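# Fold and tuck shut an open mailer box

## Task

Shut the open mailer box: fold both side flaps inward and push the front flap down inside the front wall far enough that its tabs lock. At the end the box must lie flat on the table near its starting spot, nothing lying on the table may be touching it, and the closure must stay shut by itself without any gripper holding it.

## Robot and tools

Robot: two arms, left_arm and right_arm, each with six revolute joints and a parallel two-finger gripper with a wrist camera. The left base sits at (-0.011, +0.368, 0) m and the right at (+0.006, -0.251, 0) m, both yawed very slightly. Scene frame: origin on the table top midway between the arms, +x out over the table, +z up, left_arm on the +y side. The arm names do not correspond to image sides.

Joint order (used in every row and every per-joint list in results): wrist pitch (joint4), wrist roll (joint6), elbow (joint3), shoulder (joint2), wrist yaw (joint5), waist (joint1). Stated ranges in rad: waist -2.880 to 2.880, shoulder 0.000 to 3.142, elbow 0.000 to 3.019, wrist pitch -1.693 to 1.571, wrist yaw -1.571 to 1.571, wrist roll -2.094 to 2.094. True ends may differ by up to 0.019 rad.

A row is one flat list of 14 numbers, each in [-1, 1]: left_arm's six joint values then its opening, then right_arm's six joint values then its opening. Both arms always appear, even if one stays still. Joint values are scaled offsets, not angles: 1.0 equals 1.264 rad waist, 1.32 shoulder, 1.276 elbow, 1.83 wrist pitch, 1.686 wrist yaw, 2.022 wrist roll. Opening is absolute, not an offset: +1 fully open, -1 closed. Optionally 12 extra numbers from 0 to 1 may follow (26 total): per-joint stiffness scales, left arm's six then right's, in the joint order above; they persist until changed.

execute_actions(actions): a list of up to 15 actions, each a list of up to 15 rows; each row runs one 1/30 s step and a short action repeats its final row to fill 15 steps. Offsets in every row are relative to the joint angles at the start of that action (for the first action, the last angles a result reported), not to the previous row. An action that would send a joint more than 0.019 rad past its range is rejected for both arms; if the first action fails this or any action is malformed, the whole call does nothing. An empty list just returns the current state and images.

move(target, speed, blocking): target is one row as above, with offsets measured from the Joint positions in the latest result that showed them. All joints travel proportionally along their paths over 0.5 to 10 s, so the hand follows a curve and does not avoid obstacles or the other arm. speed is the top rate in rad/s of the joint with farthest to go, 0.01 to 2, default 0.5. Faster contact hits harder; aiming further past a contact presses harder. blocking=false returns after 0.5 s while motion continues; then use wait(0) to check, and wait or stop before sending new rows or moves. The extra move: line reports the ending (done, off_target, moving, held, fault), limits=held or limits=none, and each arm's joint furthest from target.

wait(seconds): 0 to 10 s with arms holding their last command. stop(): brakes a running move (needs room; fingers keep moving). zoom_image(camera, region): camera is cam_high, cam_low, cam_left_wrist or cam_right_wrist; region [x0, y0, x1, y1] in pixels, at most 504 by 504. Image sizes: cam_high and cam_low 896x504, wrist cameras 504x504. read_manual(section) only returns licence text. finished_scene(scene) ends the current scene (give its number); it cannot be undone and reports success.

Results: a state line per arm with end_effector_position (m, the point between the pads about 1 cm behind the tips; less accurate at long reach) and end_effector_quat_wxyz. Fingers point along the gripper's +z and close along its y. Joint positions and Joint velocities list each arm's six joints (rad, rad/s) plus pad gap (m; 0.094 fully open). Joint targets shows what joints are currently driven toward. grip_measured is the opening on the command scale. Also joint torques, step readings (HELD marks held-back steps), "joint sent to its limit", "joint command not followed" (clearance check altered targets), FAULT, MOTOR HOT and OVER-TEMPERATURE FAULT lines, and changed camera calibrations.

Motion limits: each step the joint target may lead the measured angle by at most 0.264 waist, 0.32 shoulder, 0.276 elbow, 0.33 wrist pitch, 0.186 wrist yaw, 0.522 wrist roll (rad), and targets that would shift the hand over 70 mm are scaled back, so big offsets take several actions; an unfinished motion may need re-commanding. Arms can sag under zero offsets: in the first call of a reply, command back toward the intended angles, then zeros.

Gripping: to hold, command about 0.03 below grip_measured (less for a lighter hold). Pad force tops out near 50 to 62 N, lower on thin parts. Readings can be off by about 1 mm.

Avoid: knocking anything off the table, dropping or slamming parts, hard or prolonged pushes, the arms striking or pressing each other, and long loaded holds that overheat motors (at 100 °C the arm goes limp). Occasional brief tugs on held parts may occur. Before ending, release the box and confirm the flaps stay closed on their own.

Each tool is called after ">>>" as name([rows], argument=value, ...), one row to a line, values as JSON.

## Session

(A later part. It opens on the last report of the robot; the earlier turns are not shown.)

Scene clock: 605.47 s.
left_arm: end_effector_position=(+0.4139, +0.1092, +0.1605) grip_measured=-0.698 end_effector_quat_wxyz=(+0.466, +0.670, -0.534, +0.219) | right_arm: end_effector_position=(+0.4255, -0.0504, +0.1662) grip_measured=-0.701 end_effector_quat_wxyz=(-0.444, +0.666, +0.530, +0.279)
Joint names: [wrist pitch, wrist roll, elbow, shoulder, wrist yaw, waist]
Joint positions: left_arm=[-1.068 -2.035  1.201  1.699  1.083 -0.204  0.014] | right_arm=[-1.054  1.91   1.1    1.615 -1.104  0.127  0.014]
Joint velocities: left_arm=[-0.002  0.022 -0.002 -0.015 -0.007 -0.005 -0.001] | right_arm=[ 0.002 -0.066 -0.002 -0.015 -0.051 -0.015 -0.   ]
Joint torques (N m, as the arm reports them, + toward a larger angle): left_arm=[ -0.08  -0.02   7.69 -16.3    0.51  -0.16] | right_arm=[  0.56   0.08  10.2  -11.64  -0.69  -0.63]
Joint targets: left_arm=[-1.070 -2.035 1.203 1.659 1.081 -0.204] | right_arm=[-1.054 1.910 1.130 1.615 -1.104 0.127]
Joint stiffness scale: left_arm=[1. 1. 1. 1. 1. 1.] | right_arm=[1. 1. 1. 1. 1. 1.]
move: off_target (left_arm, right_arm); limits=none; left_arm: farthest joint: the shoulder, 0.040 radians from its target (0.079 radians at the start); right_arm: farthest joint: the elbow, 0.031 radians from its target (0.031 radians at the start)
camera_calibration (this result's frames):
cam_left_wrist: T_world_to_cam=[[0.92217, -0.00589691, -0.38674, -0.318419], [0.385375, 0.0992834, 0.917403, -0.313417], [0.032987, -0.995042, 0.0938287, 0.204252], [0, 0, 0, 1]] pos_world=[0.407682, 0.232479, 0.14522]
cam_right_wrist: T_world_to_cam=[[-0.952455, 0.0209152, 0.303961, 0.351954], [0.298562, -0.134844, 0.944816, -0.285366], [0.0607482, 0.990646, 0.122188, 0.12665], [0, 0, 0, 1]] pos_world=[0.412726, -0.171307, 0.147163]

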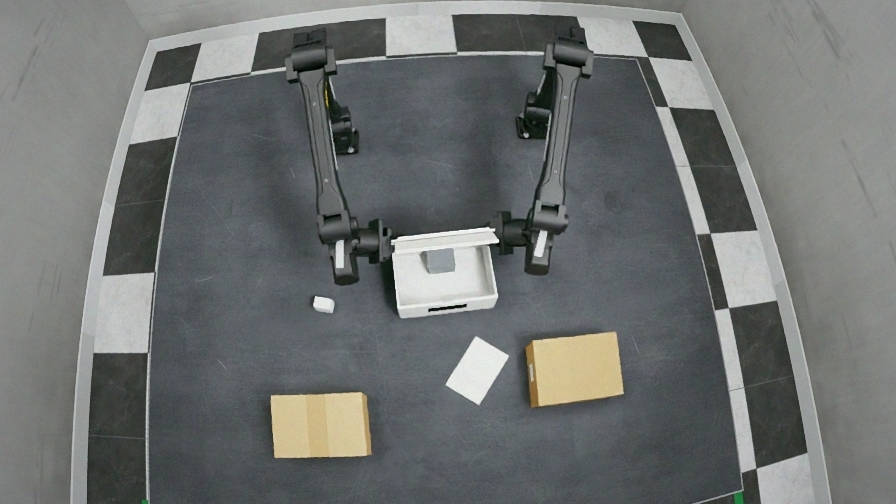

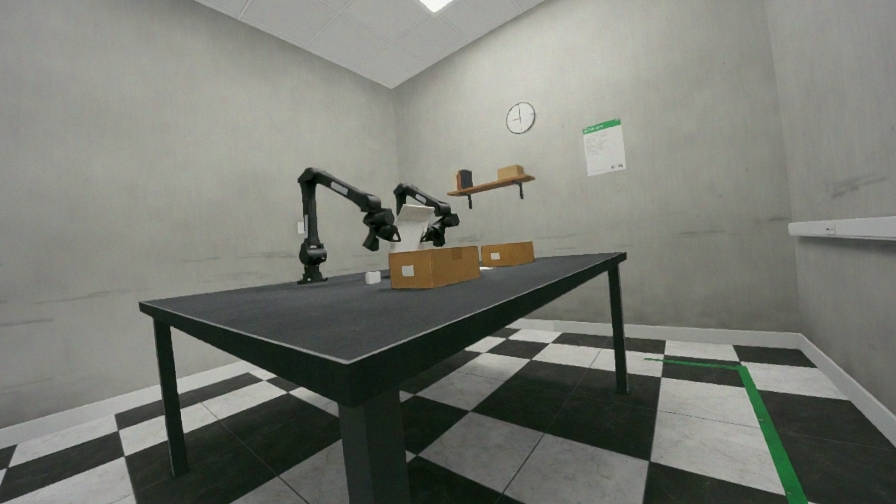

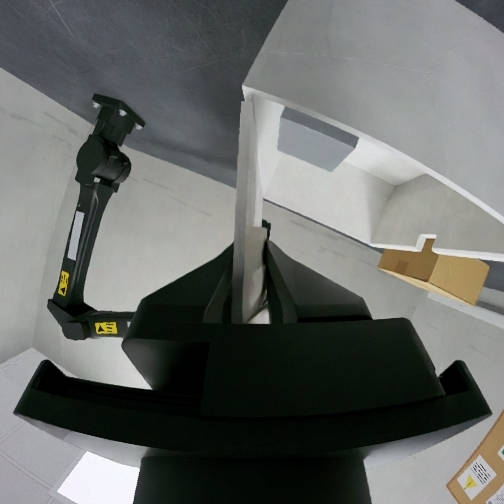

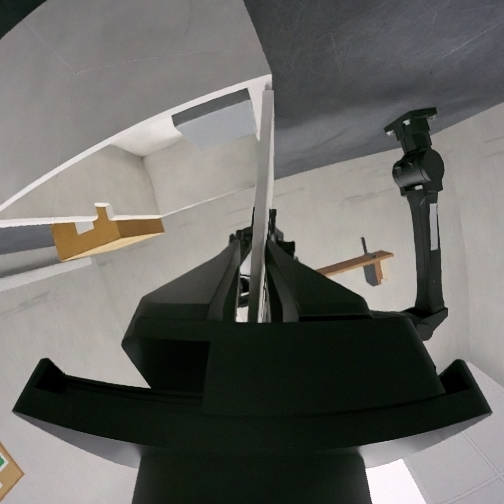

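>>> move(target=[0,0,0.02,0,0,0,-1, 0,0,0.024,0,0,0,0.4])

>>> move(target=[0,0,0.02,0,0,0,-1, 0,0,0.024,0,0,-0.2,0.4], speed=0.3)

>>> move(target=[0,0,0.02,0,0,0,-1, -0.19,-0.747,0.50,-0.015,0.655,0.1,0.6], speed=1)

Scene clock: 625.97 s.
left_arm: end_effector_position=(+0.4140, +0.1097, +0.1600) grip_measured=-0.945 end_effector_quat_wxyz=(+0.466, +0.672, -0.533, +0.218) | right_arm: end_effector_position=(+0.4255, -0.0504, +0.1662) grip_measured=+0.398 end_effector_quat_wxyz=(-0.444, +0.666, +0.530, +0.279)
Joint names: [wrist pitch, wrist roll, elbow, shoulder, wrist yaw, waist]
Joint positions: left_arm=[-1.068 -2.039  1.2    1.699  1.08  -0.203  0.003] | right_arm=[-1.054  1.91   1.1    1.615 -1.104  0.127  0.066]
Joint velocities: left_arm=[-0.007  0.007 -0.002 -0.024  0.037  0.005  0.   ] | right_arm=[-0.012 -0.022 -0.007 -0.005  0.007 -0.015 -0.001]
Joint torques (N m, as the arm reports them, + toward a larger angle): left_arm=[  0.03   0.02   9.71 -13.13   0.67  -0.2 ] | right_arm=[  0.71   0.06  10.2  -10.9   -0.68  -0.74]
Joint targets: left_arm=[-1.068 -2.035 1.226 1.699 1.083 -0.204] | right_arm=[-1.054 1.910 1.130 1.615 -1.104 0.127]
Joint stiffness scale: left_arm=[1. 1. 1. 1. 1. 1.] | right_arm=[1. 1. 1. 1. 1. 1.]
move: off_target (left_arm, right_arm); limits=none; left_arm: farthest joint: the elbow, 0.026 radians from its target (0.026 radians at the start); right_arm: farthest joint: the elbow, 0.031 radians from its target (0.031 radians at the start)
camera_calibration (this result's frames):
cam_left_wrist: T_world_to_cam=[[0.9211, -0.00252703, -0.389318, -0.318222], [0.387694, 0.0974403, 0.916624, -0.313712], [0.0356189, -0.995238, 0.0907319, 0.204251], [0, 0, 0, 1]] pos_world=[0.407463, 0.233043, 0.145134]
cam_right_wrist: T_world_to_cam=[[-0.952455, 0.0209152, 0.303961, 0.351954], [0.298562, -0.134844, 0.944816, -0.285366], [0.0607482, 0.990646, 0.122188, 0.12665], [0, 0, 0, 1]] pos_world=[0.412726, -0.171307, 0.147163]

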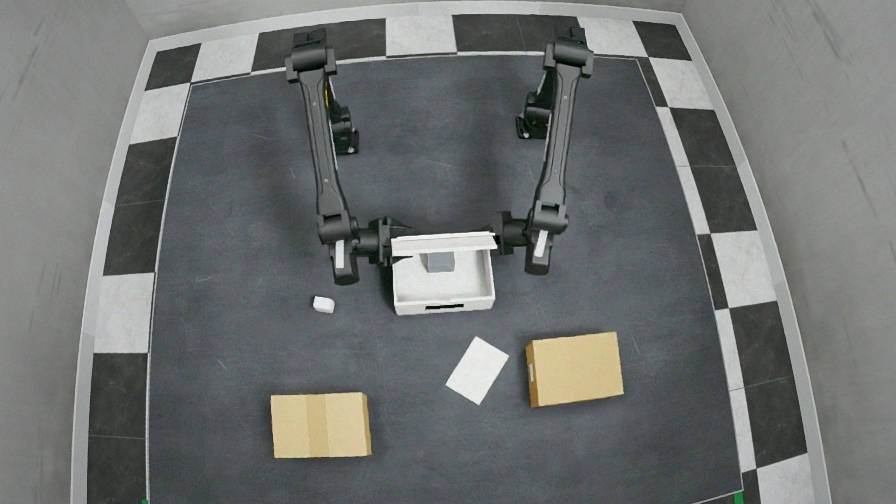

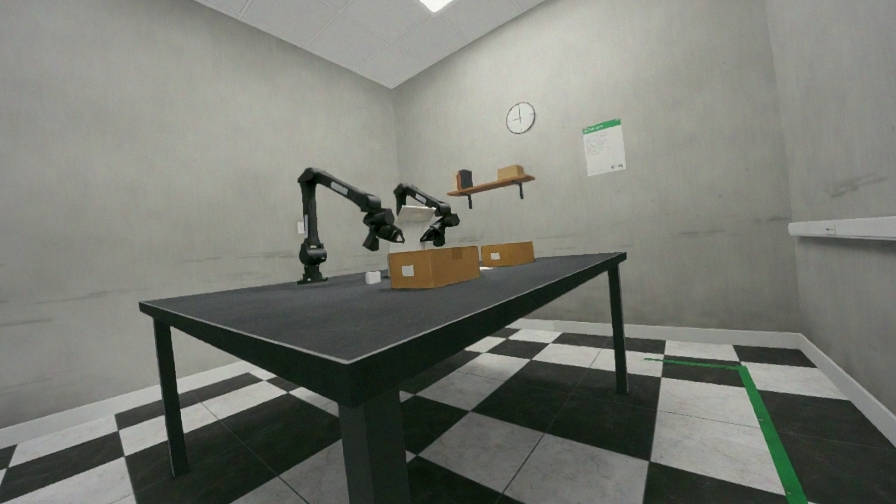

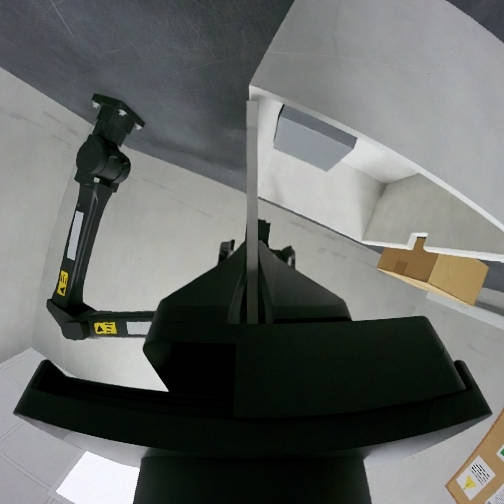

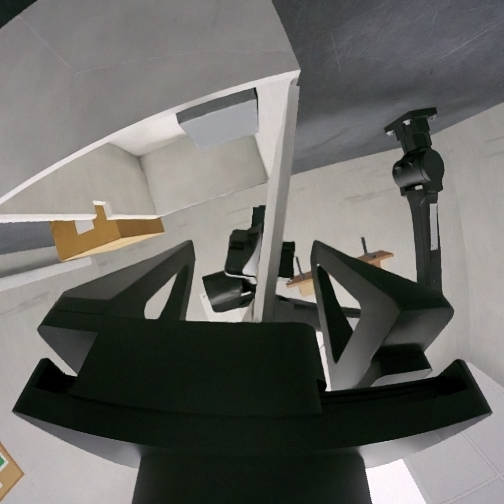

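Scene clock: 627.20 s.
left_arm: end_effector_position=(+0.4140, +0.1097, +0.1600) grip_measured=-0.945 end_effector_quat_wxyz=(+0.466, +0.672, -0.533, +0.218) | right_arm: end_effector_position=(+0.4620, -0.1596, +0.1662) grip_measured=+0.398 end_effector_quat_wxyz=(-0.406, +0.727, +0.444, +0.332)
Joint names: [wrist pitch, wrist roll, elbow, shoulder, wrist yaw, waist]
Joint positions: left_arm=[-1.068 -2.039  1.2    1.699  1.08  -0.203  0.003] | right_arm=[-1.054  1.91   1.1    1.615 -1.104 -0.121  0.066]
Joint velocities: left_arm=[ 0.002 -0.007  0.007 -0.024 -0.007 -0.015  0.   ] | right_arm=[ 0.002 -0.007  0.012  0.005 -0.051 -0.015  0.   ]
Joint torques (N m, as the arm reports them, + toward a larger angle): left_arm=[  0.01  -0.02   9.67 -13.26   0.57  -0.18] | right_arm=[  0.64   0.02  10.29 -11.69  -0.7   -1.14]
Joint targets: left_arm=[-1.068 -2.039 1.226 1.699 1.080 -0.203] | right_arm=[-1.054 1.910 1.130 1.615 -1.104 -0.126]
Joint stiffness scale: left_arm=[1. 1. 1. 1. 1. 1.] | right_arm=[1. 1. 1. 1. 1. 1.]
move: off_target (left_arm, right_arm); limits=none; left_arm: farthest joint: the elbow, 0.025 radians from its target (0.025 radians at the start); right_arm: farthest joint: the elbow, 0.031 radians from its target (0.031 radians at the start)
camera_calibration (this result's frames):
cam_left_wrist: T_world_to_cam=[[0.9211, -0.00252703, -0.389318, -0.318222], [0.387694, 0.0974403, 0.916624, -0.313712], [0.0356189, -0.995238, 0.0907319, 0.204251], [0, 0, 0, 1]] pos_world=[0.407463, 0.233043, 0.145134]
cam_right_wrist: T_world_to_cam=[[-0.918094, 0.254383, 0.303961, 0.410412], [0.256258, -0.204092, 0.944816, -0.302502], [0.302381, 0.945323, 0.122188, 0.113735], [0, 0, 0, 1]] pos_world=[0.419924, -0.273657, 0.147163]

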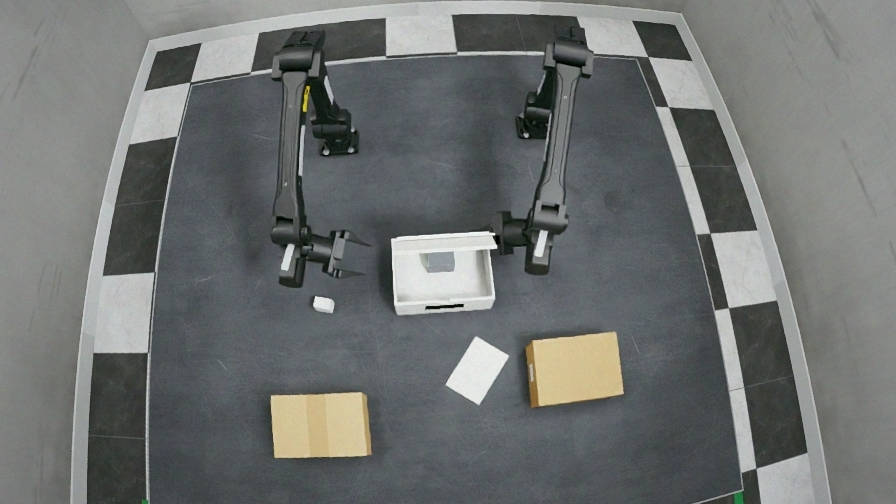

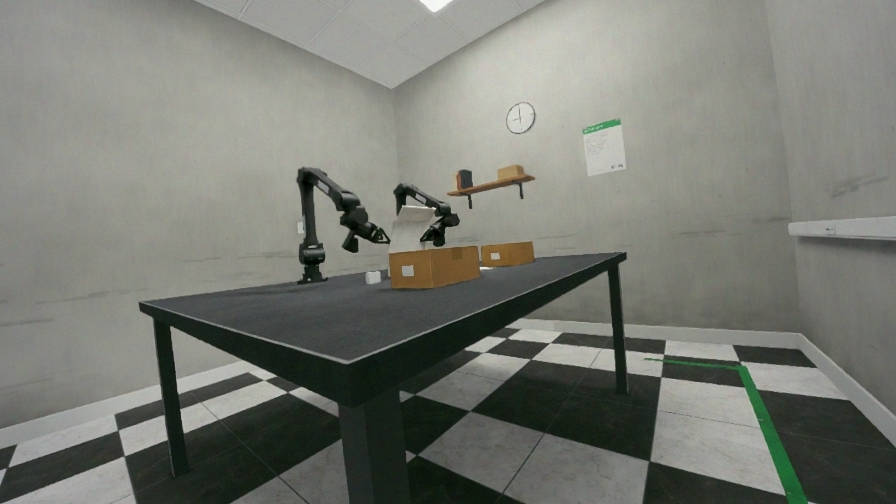

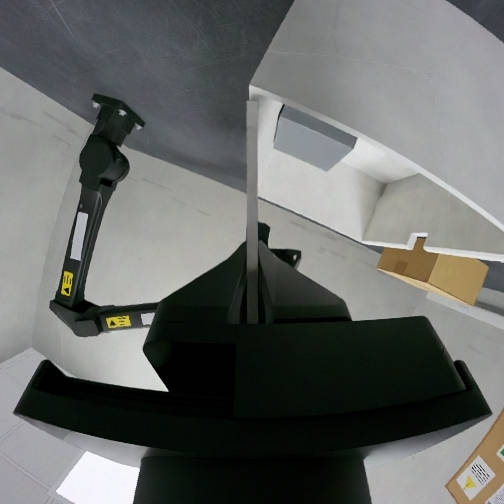

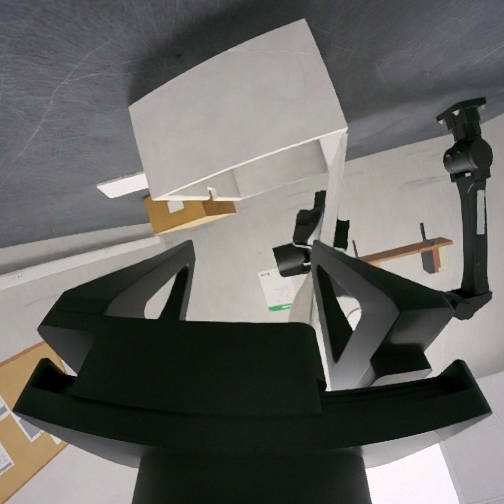

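Scene clock: 629.67 s.
left_arm: end_effector_position=(+0.4140, +0.1097, +0.1600) grip_measured=-0.945 end_effector_quat_wxyz=(+0.466, +0.672, -0.533, +0.218) | right_arm: end_effector_position=(+0.5541, -0.2644, +0.3101) grip_measured=+0.599 end_effector_quat_wxyz=(+0.138, +0.213, +0.967, +0.028)
Joint names: [wrist pitch, wrist roll, elbow, shoulder, wrist yaw, waist]
Joint positions: left_arm=[-1.068 -2.039  1.2    1.699  1.08  -0.203  0.003] | right_arm=[-1.391  0.411  1.699  1.597 -0.003 -0.008  0.075]
Joint velocities: left_arm=[-0.007 -0.081 -0.007 -0.005 -0.037 -0.005 -0.   ] | right_arm=[ 0.017 -0.125 -0.012 -0.005  0.007 -0.005 -0.001]
Joint torques (N m, as the arm reports them, + toward a larger angle): left_arm=[  0.01  -0.02   9.7  -13.23   0.57  -0.18] | right_arm=[  0.92  -0.13  12.38 -13.14   0.07   0.47]
Joint targets: left_arm=[-1.068 -2.039 1.226 1.699 1.080 -0.203] | right_arm=[-1.402 0.399 1.738 1.595 0.001 0.005]
Joint stiffness scale: left_arm=[1. 1. 1. 1. 1. 1.] | right_arm=[1. 1. 1. 1. 1. 1.]
move: off_target (left_arm, right_arm); limits=none; left_arm: farthest joint: the elbow, 0.025 radians from its target (0.025 radians at the start); right_arm: farthest joint: the elbow, 0.039 radians from its target (0.638 radians at the start)
camera_calibration (this result's frames):
cam_left_wrist: T_world_to_cam=[[0.9211, -0.00252703, -0.389318, -0.318222], [0.387694, 0.0974403, 0.916624, -0.313712], [0.0356189, -0.995238, 0.0907319, 0.204251], [0, 0, 0, 1]] pos_world=[0.407463, 0.233043, 0.145134]
cam_right_wrist: T_world_to_cam=[[-0.409177, -0.908049, -0.0895604, 0.0106096], [-0.867913, 0.357031, 0.345335, 0.473648], [-0.281605, 0.219034, -0.934196, 0.626528], [0, 0, 0, 1]] pos_world=[0.59186, -0.296704, 0.422683]

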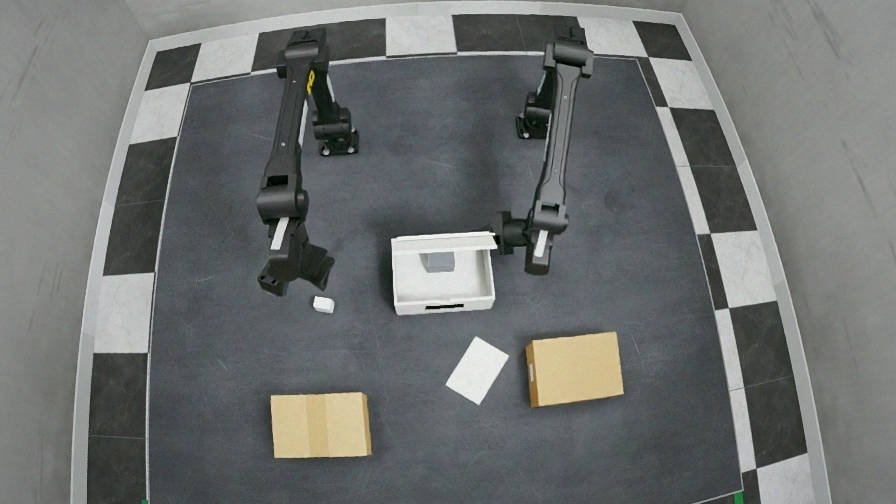

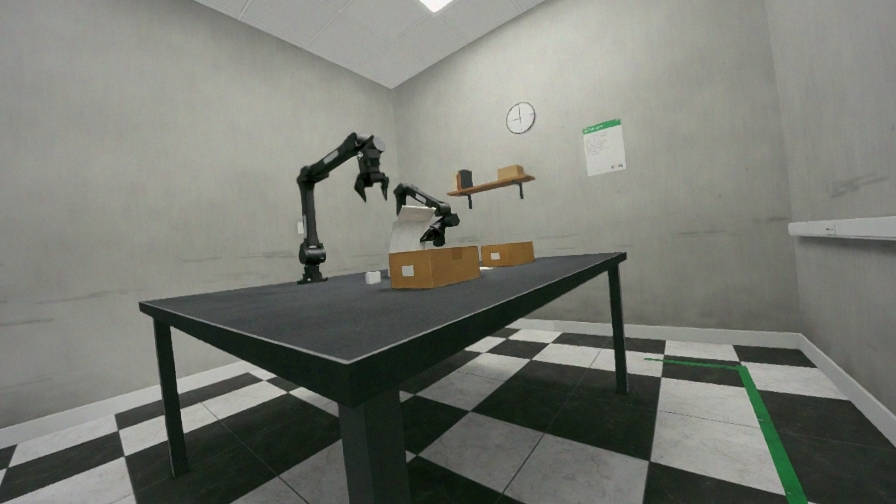

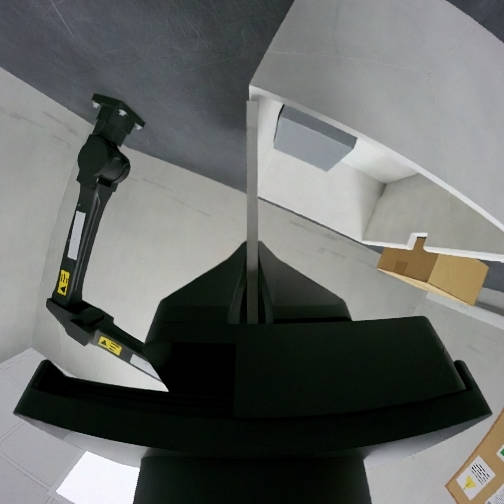

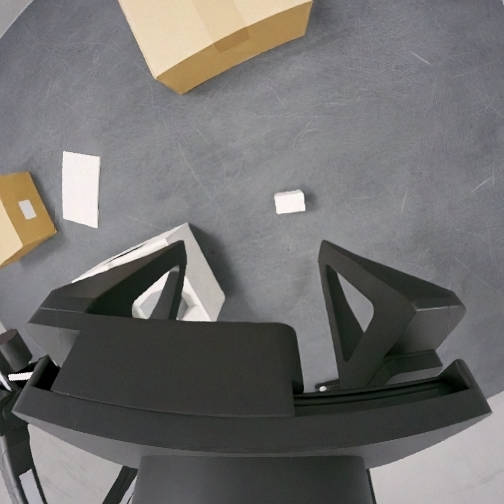

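>>> move(target=[0,0,0.02,0,0,0,-1, 0,0,0.04,0,0,0.405,0.6], speed=0.5)

>>> zoom_image(camera="cam_low", region=[360, 160, 480, 265])

Scene clock: 643.40 s.
left_arm: end_effector_position=(+0.4182, +0.1181, +0.1599) grip_measured=-0.945 end_effector_quat_wxyz=(+0.465, +0.680, -0.523, +0.219) | right_arm: end_effector_position=(+0.5073, -0.0257, +0.3188) grip_measured=+0.600 end_effector_quat_wxyz=(+0.142, -0.011, +0.989, +0.048)
Joint names: [wrist pitch, wrist roll, elbow, shoulder, wrist yaw, waist]
Joint positions: left_arm=[-1.073 -2.046  1.2    1.699  1.08  -0.184  0.003] | right_arm=[-1.391  0.406  1.712  1.591  0.028  0.448  0.075]
Joint velocities: left_arm=[-0.007  0.007 -0.002 -0.015 -0.007  0.015 -0.   ] | right_arm=[-0.002 -0.11  -0.002 -0.005 -0.007 -0.005 -0.   ]
Joint torques (N m, as the arm reports them, + toward a larger angle): left_arm=[  0.25   0.05   9.71 -13.25   0.61  -1.64] | right_arm=[  1.37   0.07  12.53 -12.47  -1.27   3.65]
Joint targets: left_arm=[-1.068 -2.039 1.226 1.699 1.080 -0.203] | right_arm=[-1.391 0.411 1.750 1.596 -0.002 0.504]
Joint stiffness scale: left_arm=[1. 1. 1. 1. 1. 1.] | right_arm=[1. 1. 1. 1. 1. 1.]
move: off_target (left_arm, right_arm); limits=none; left_arm: farthest joint: the elbow, 0.025 radians from its target (0.025 radians at the start); right_arm: farthest joint: the waist, 0.056 radians from its target (0.512 radians at the start)
camera_calibration (this result's frames):
cam_left_wrist: T_world_to_cam=[[0.916897, 0.0192079, -0.398661, -0.321403], [0.39478, 0.103316, 0.912948, -0.319107], [0.0587238, -0.994463, 0.0871472, 0.20326], [0, 0, 0, 1]] pos_world=[0.408734, 0.241276, 0.145484]
cam_right_wrist: T_world_to_cam=[[0.0320787, -0.997172, -0.0679563, -0.0240529], [-0.946455, -0.0521591, 0.318595, 0.382682], [-0.321239, 0.0540975, -0.945452, 0.588677], [0, 0, 0, 1]] pos_world=[0.552069, -0.0358705, 0.43301]

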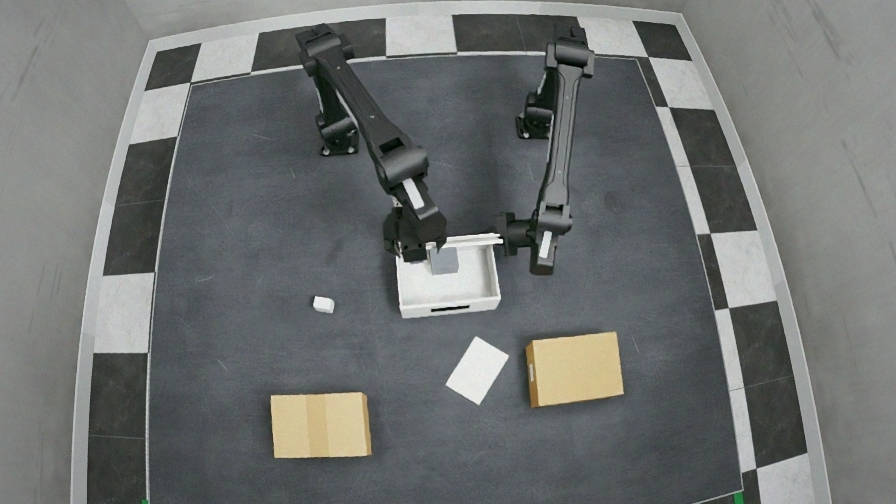

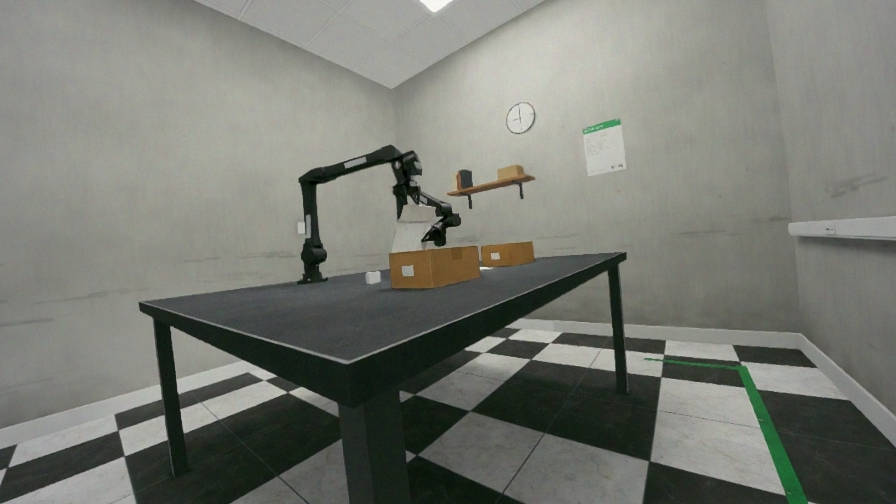

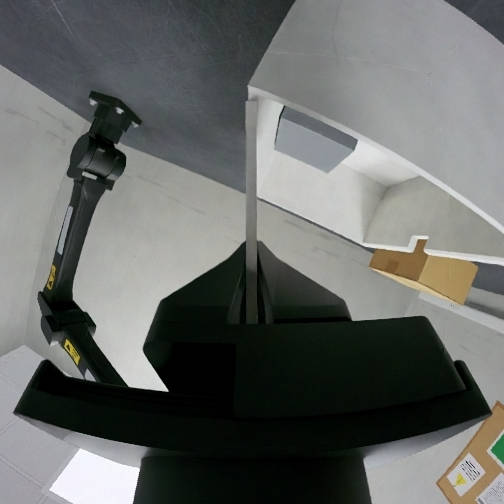

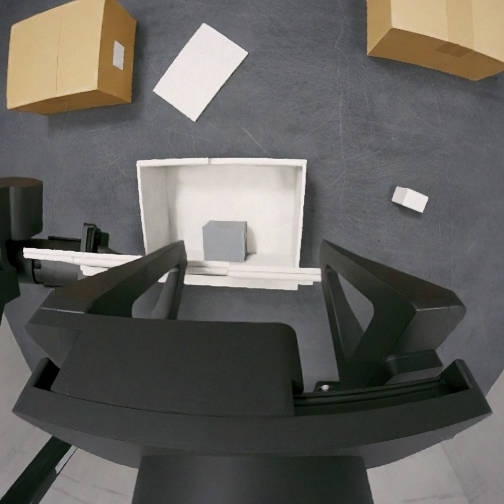

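Region (360, 160, 480, 265) of cam_low's 896x504 image, scaled by 4.200, with more detail than that image has; it fills the top 441 rows of this view, and the rest is white.

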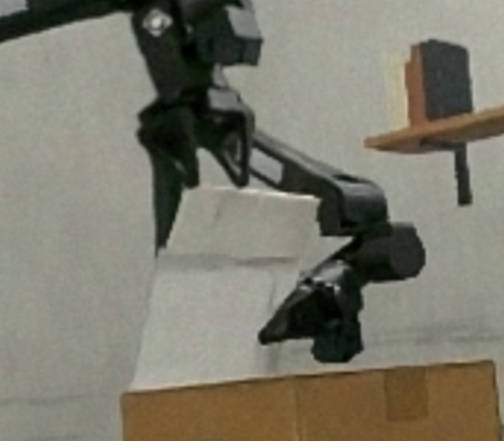

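>>> move(target=[0,0,0.02,0,0,0,-1, -0.057,0,0.1,0,0,-0.01,0.6], speed=0.15)

>>> move(target=[0,0,0.02,0,0,-0.02,-1, 0,0,0.025,0,-0.015,0.055,0.6], speed=0.1)

Scene clock: 657.93 s.
left_arm: end_effector_position=(+0.4182, +0.1184, +0.1597) grip_measured=-0.945 end_effector_quat_wxyz=(+0.465, +0.680, -0.523, +0.218) | right_arm: end_effector_position=(+0.5014, -0.0300, +0.3503) grip_measured=+0.600 end_effector_quat_wxyz=(+0.140, -0.010, +0.989, +0.045)
Joint names: [wrist pitch, wrist roll, elbow, shoulder, wrist yaw, waist]
Joint positions: left_arm=[-1.073 -2.046  1.2    1.699  1.08  -0.183  0.003] | right_arm=[-1.484  0.406  1.797  1.591  0.032  0.447  0.075]
Joint velocities: left_arm=[-0.002  0.007  0.002 -0.005  0.051 -0.015  0.001] | right_arm=[ 0.002 -0.037  0.017 -0.005 -0.037  0.015 -0.   ]
Joint torques (N m, as the arm reports them, + toward a larger angle): left_arm=[  0.     0.     9.69 -13.21   0.57  -0.18] | right_arm=[  0.93   0.02  12.53 -13.41  -0.18  -1.03]
Joint targets: left_arm=[-1.073 -2.046 1.226 1.699 1.080 -0.184] | right_arm=[-1.495 0.406 1.839 1.591 0.028 0.436]
Joint stiffness scale: left_arm=[1. 1. 1. 1. 1. 1.] | right_arm=[1. 1. 1. 1. 1. 1.]
move: off_target (left_arm, right_arm); limits=none; left_arm: farthest joint: the elbow, 0.025 radians from its target (0.025 radians at the start); right_arm: farthest joint: the elbow, 0.043 radians from its target (0.128 radians at the start)
camera_calibration (this result's frames):
cam_left_wrist: T_world_to_cam=[[0.91645, 0.0201664, -0.39964, -0.321237], [0.395662, 0.103473, 0.912549, -0.319355], [0.0597549, -0.994428, 0.0868491, 0.203248], [0, 0, 0, 1]] pos_world=[0.40861, 0.241639, 0.145396]
cam_right_wrist: T_world_to_cam=[[0.0291735, -0.997661, -0.061817, -0.0267131], [-0.944684, -0.0477304, 0.324491, 0.364006], [-0.326682, 0.048931, -0.943867, 0.618808], [0, 0, 0, 1]] pos_world=[0.546803, -0.0395554, 0.464304]

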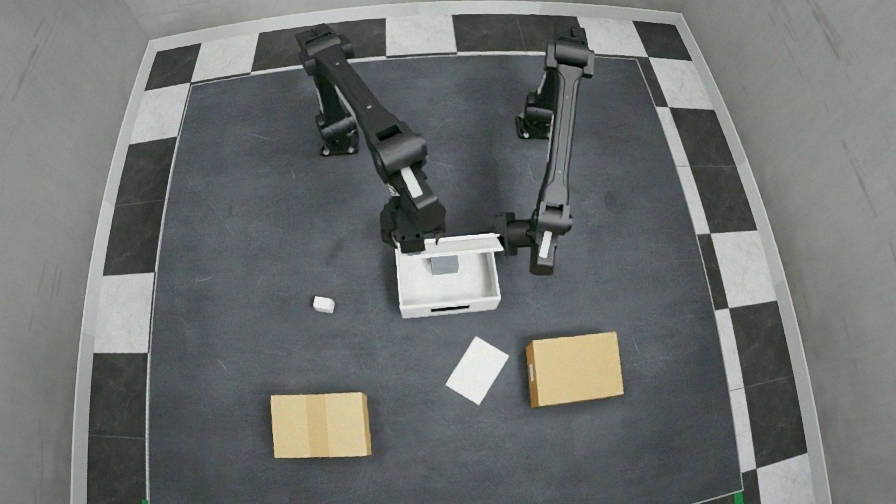

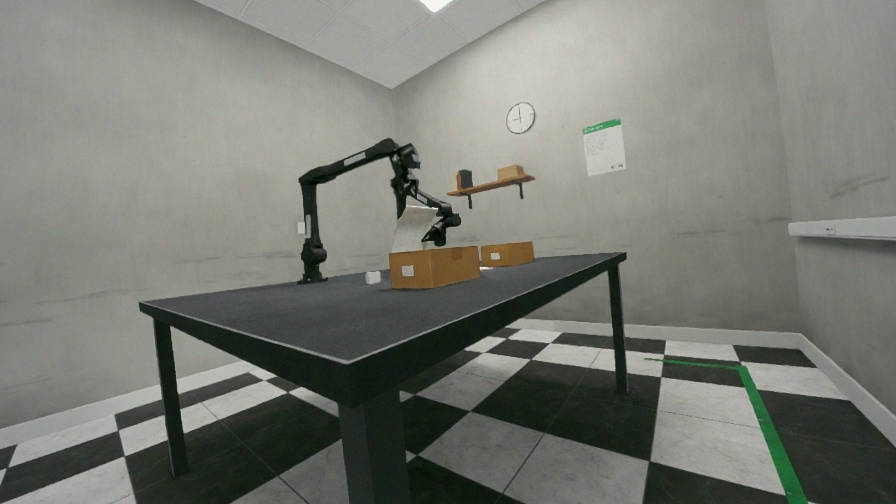

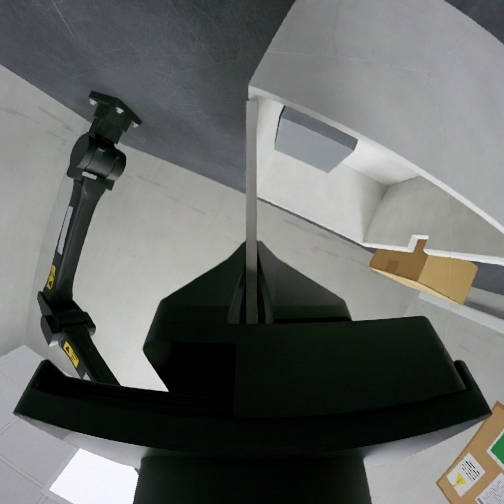

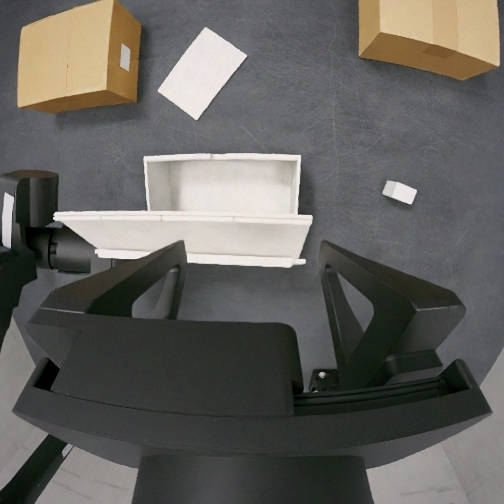

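Scene clock: 658.97 s.
left_arm: end_effector_position=(+0.4181, +0.1183, +0.1597) grip_measured=-0.945 end_effector_quat_wxyz=(+0.465, +0.680, -0.523, +0.218) | right_arm: end_effector_position=(+0.4860, +0.0017, +0.3502) grip_measured=+0.600 end_effector_quat_wxyz=(+0.133, -0.041, +0.988, +0.059)
Joint names: [wrist pitch, wrist roll, elbow, shoulder, wrist yaw, waist]
Joint positions: left_arm=[-1.073 -2.046  1.2    1.699  1.08  -0.184  0.003] | right_arm=[-1.484  0.406  1.797  1.591  0.01   0.505  0.075]
Joint velocities: left_arm=[ 0.002  0.051 -0.007 -0.024 -0.022 -0.005 -0.001] | right_arm=[ 0.002 -0.007  0.002 -0.015 -0.007 -0.015 -0.001]
Joint torques (N m, as the arm reports them, + toward a larger angle): left_arm=[  0.    -0.01   9.71 -13.21   0.57  -2.08] | right_arm=[  1.53  -0.03  11.86 -13.36  -0.12   0.75]
Joint targets: left_arm=[-1.073 -2.046 1.226 1.699 1.080 -0.208] | right_arm=[-1.484 0.406 1.829 1.591 0.007 0.516]
Joint stiffness scale: left_arm=[1. 1. 1. 1. 1. 1.] | right_arm=[1. 1. 1. 1. 1. 1.]
move: off_target (left_arm, right_arm); limits=none; left_arm: farthest joint: the waist, 0.025 radians from its target (0.025 radians at the start); right_arm: farthest joint: the elbow, 0.032 radians from its target (0.032 radians at the start)
camera_calibration (this result's frames):
cam_left_wrist: T_world_to_cam=[[0.916458, 0.0198168, -0.39964, -0.321109], [0.395702, 0.103322, 0.912549, -0.319299], [0.0593756, -0.99445, 0.0868491, 0.203252], [0, 0, 0, 1]] pos_world=[0.408562, 0.241479, 0.145396]
cam_right_wrist: T_world_to_cam=[[0.0925649, -0.992383, -0.0812871, -0.0186523], [-0.936371, -0.114519, 0.331806, 0.344481], [-0.338588, 0.0454012, -0.939839, 0.616528], [0, 0, 0, 1]] pos_world=[0.533038, -0.0070517, 0.46362]

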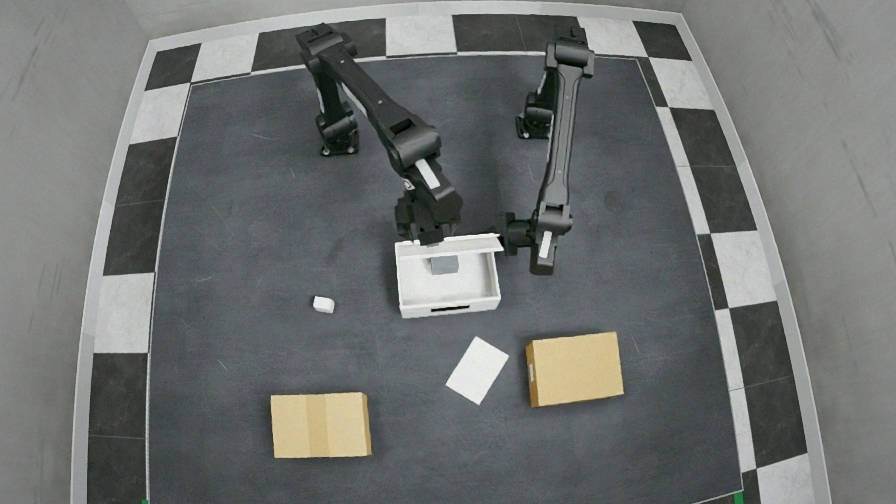

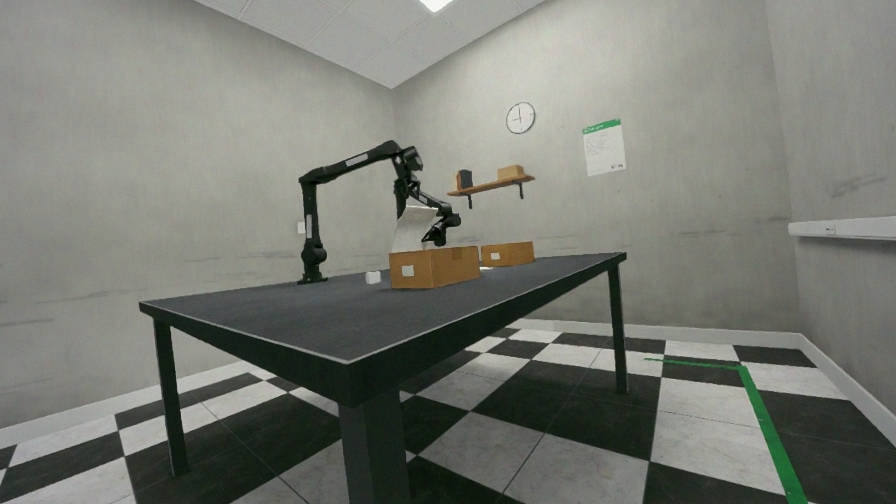

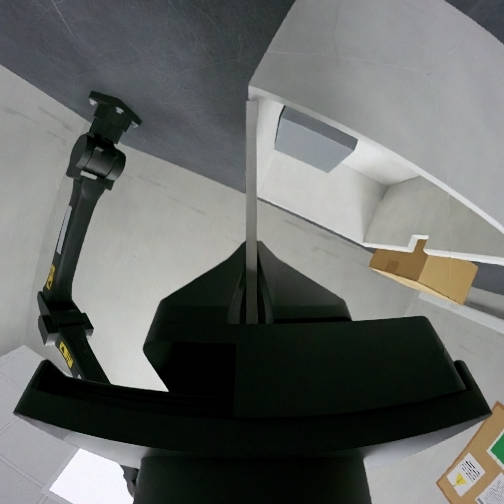

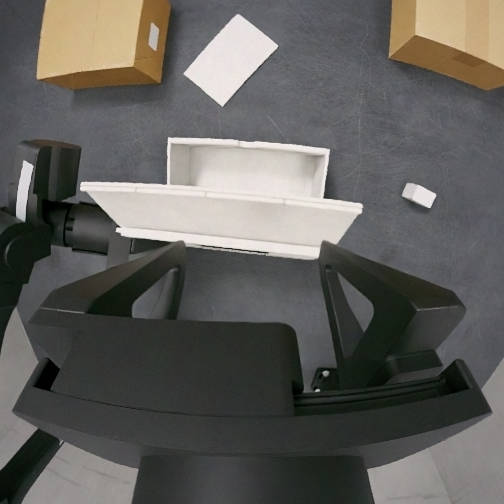

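>>> move(target=[0,0,0.02,0,0,0,-1, 0.08,0.01,-0.175,0.03,0,-0.015,0.6], speed=0.08)

>>> zoom_image(camera="cam_low", region=[360, 160, 480, 265])

Scene clock: 685.30 s.
left_arm: end_effector_position=(+0.4182, +0.1184, +0.1597) grip_measured=-0.945 end_effector_quat_wxyz=(+0.466, +0.681, -0.522, +0.218) | right_arm: end_effector_position=(+0.4799, -0.0029, +0.2575) grip_measured=+0.600 end_effector_quat_wxyz=(+0.093, -0.034, +0.994, +0.040)
Joint names: [wrist pitch, wrist roll, elbow, shoulder, wrist yaw, waist]
Joint positions: left_arm=[-1.073 -2.049  1.2    1.699  1.08  -0.183  0.003] | right_arm=[-1.346  0.417  1.585  1.607  0.01   0.502  0.075]
Joint velocities: left_arm=[-0.002  0.022 -0.002  0.005 -0.037 -0.005 -0.   ] | right_arm=[ 0.017 -0.022  0.007  0.015 -0.037 -0.015 -0.   ]
Joint torques (N m, as the arm reports them, + toward a larger angle): left_arm=[  0.02   0.01   9.67 -13.23   0.57  -0.11] | right_arm=[  1.75   0.14   8.3  -11.45  -0.02  -1.34]
Joint targets: left_arm=[-1.073 -2.046 1.226 1.699 1.080 -0.184] | right_arm=[-1.338 0.426 1.574 1.631 0.010 0.486]
Joint stiffness scale: left_arm=[1. 1. 1. 1. 1. 1.] | right_arm=[1. 1. 1. 1. 1. 1.]
move: off_target (left_arm, right_arm); limits=none; left_arm: farthest joint: the elbow, 0.025 radians from its target (0.025 radians at the start); right_arm: farthest joint: the shoulder, 0.024 radians from its target (0.039 radians at the start)
camera_calibration (this result's frames):
cam_left_wrist: T_world_to_cam=[[0.915367, 0.0217165, -0.402035, -0.320585], [0.39791, 0.103518, 0.911565, -0.320144], [0.0614139, -0.99439, 0.0861157, 0.202667], [0, 0, 0, 1]] pos_world=[0.408395, 0.241633, 0.145492]
cam_right_wrist: T_world_to_cam=[[0.0740362, -0.996059, -0.0488286, -0.0297098], [-0.908024, -0.087575, 0.409663, 0.33541], [-0.412325, 0.0140077, -0.910929, 0.555378], [0, 0, 0, 1]] pos_world=[0.535756, -0.00799877, 0.367054]

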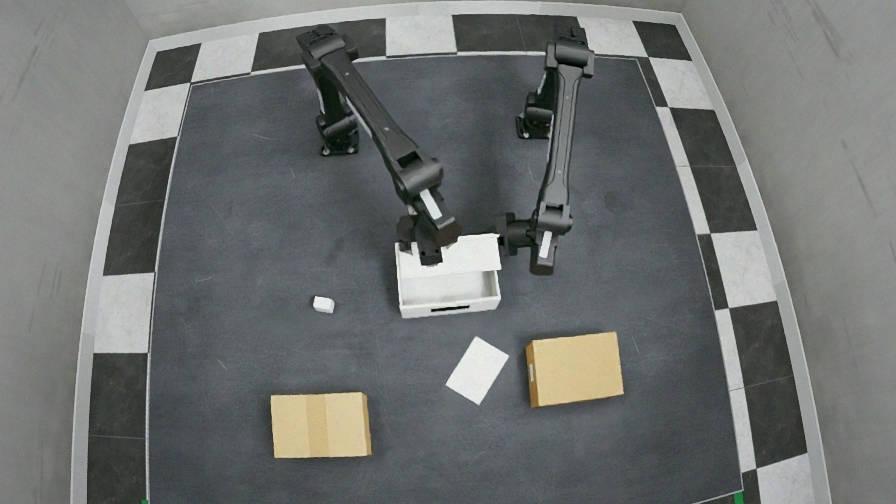

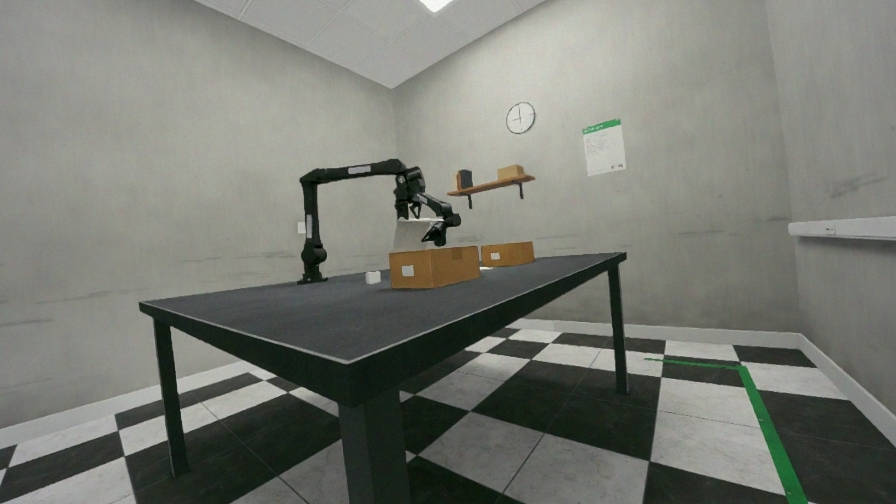

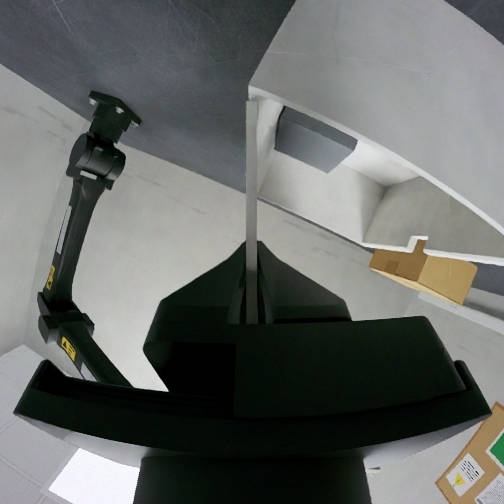

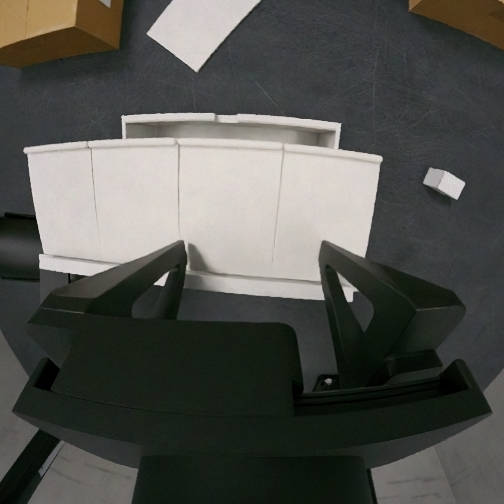

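Region (360, 160, 480, 265) of cam_low's 896x504 image, scaled by 4.200, with more detail than that image has; it fills the top 441 rows of this view, and the rest is white.

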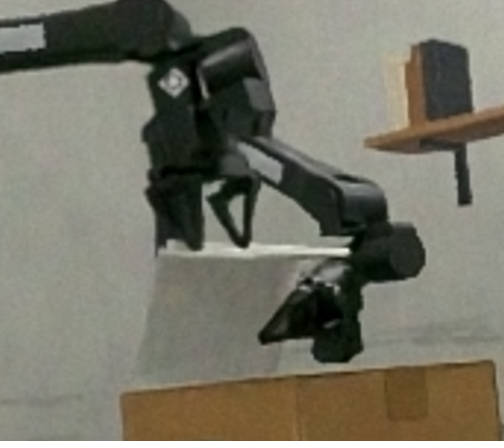

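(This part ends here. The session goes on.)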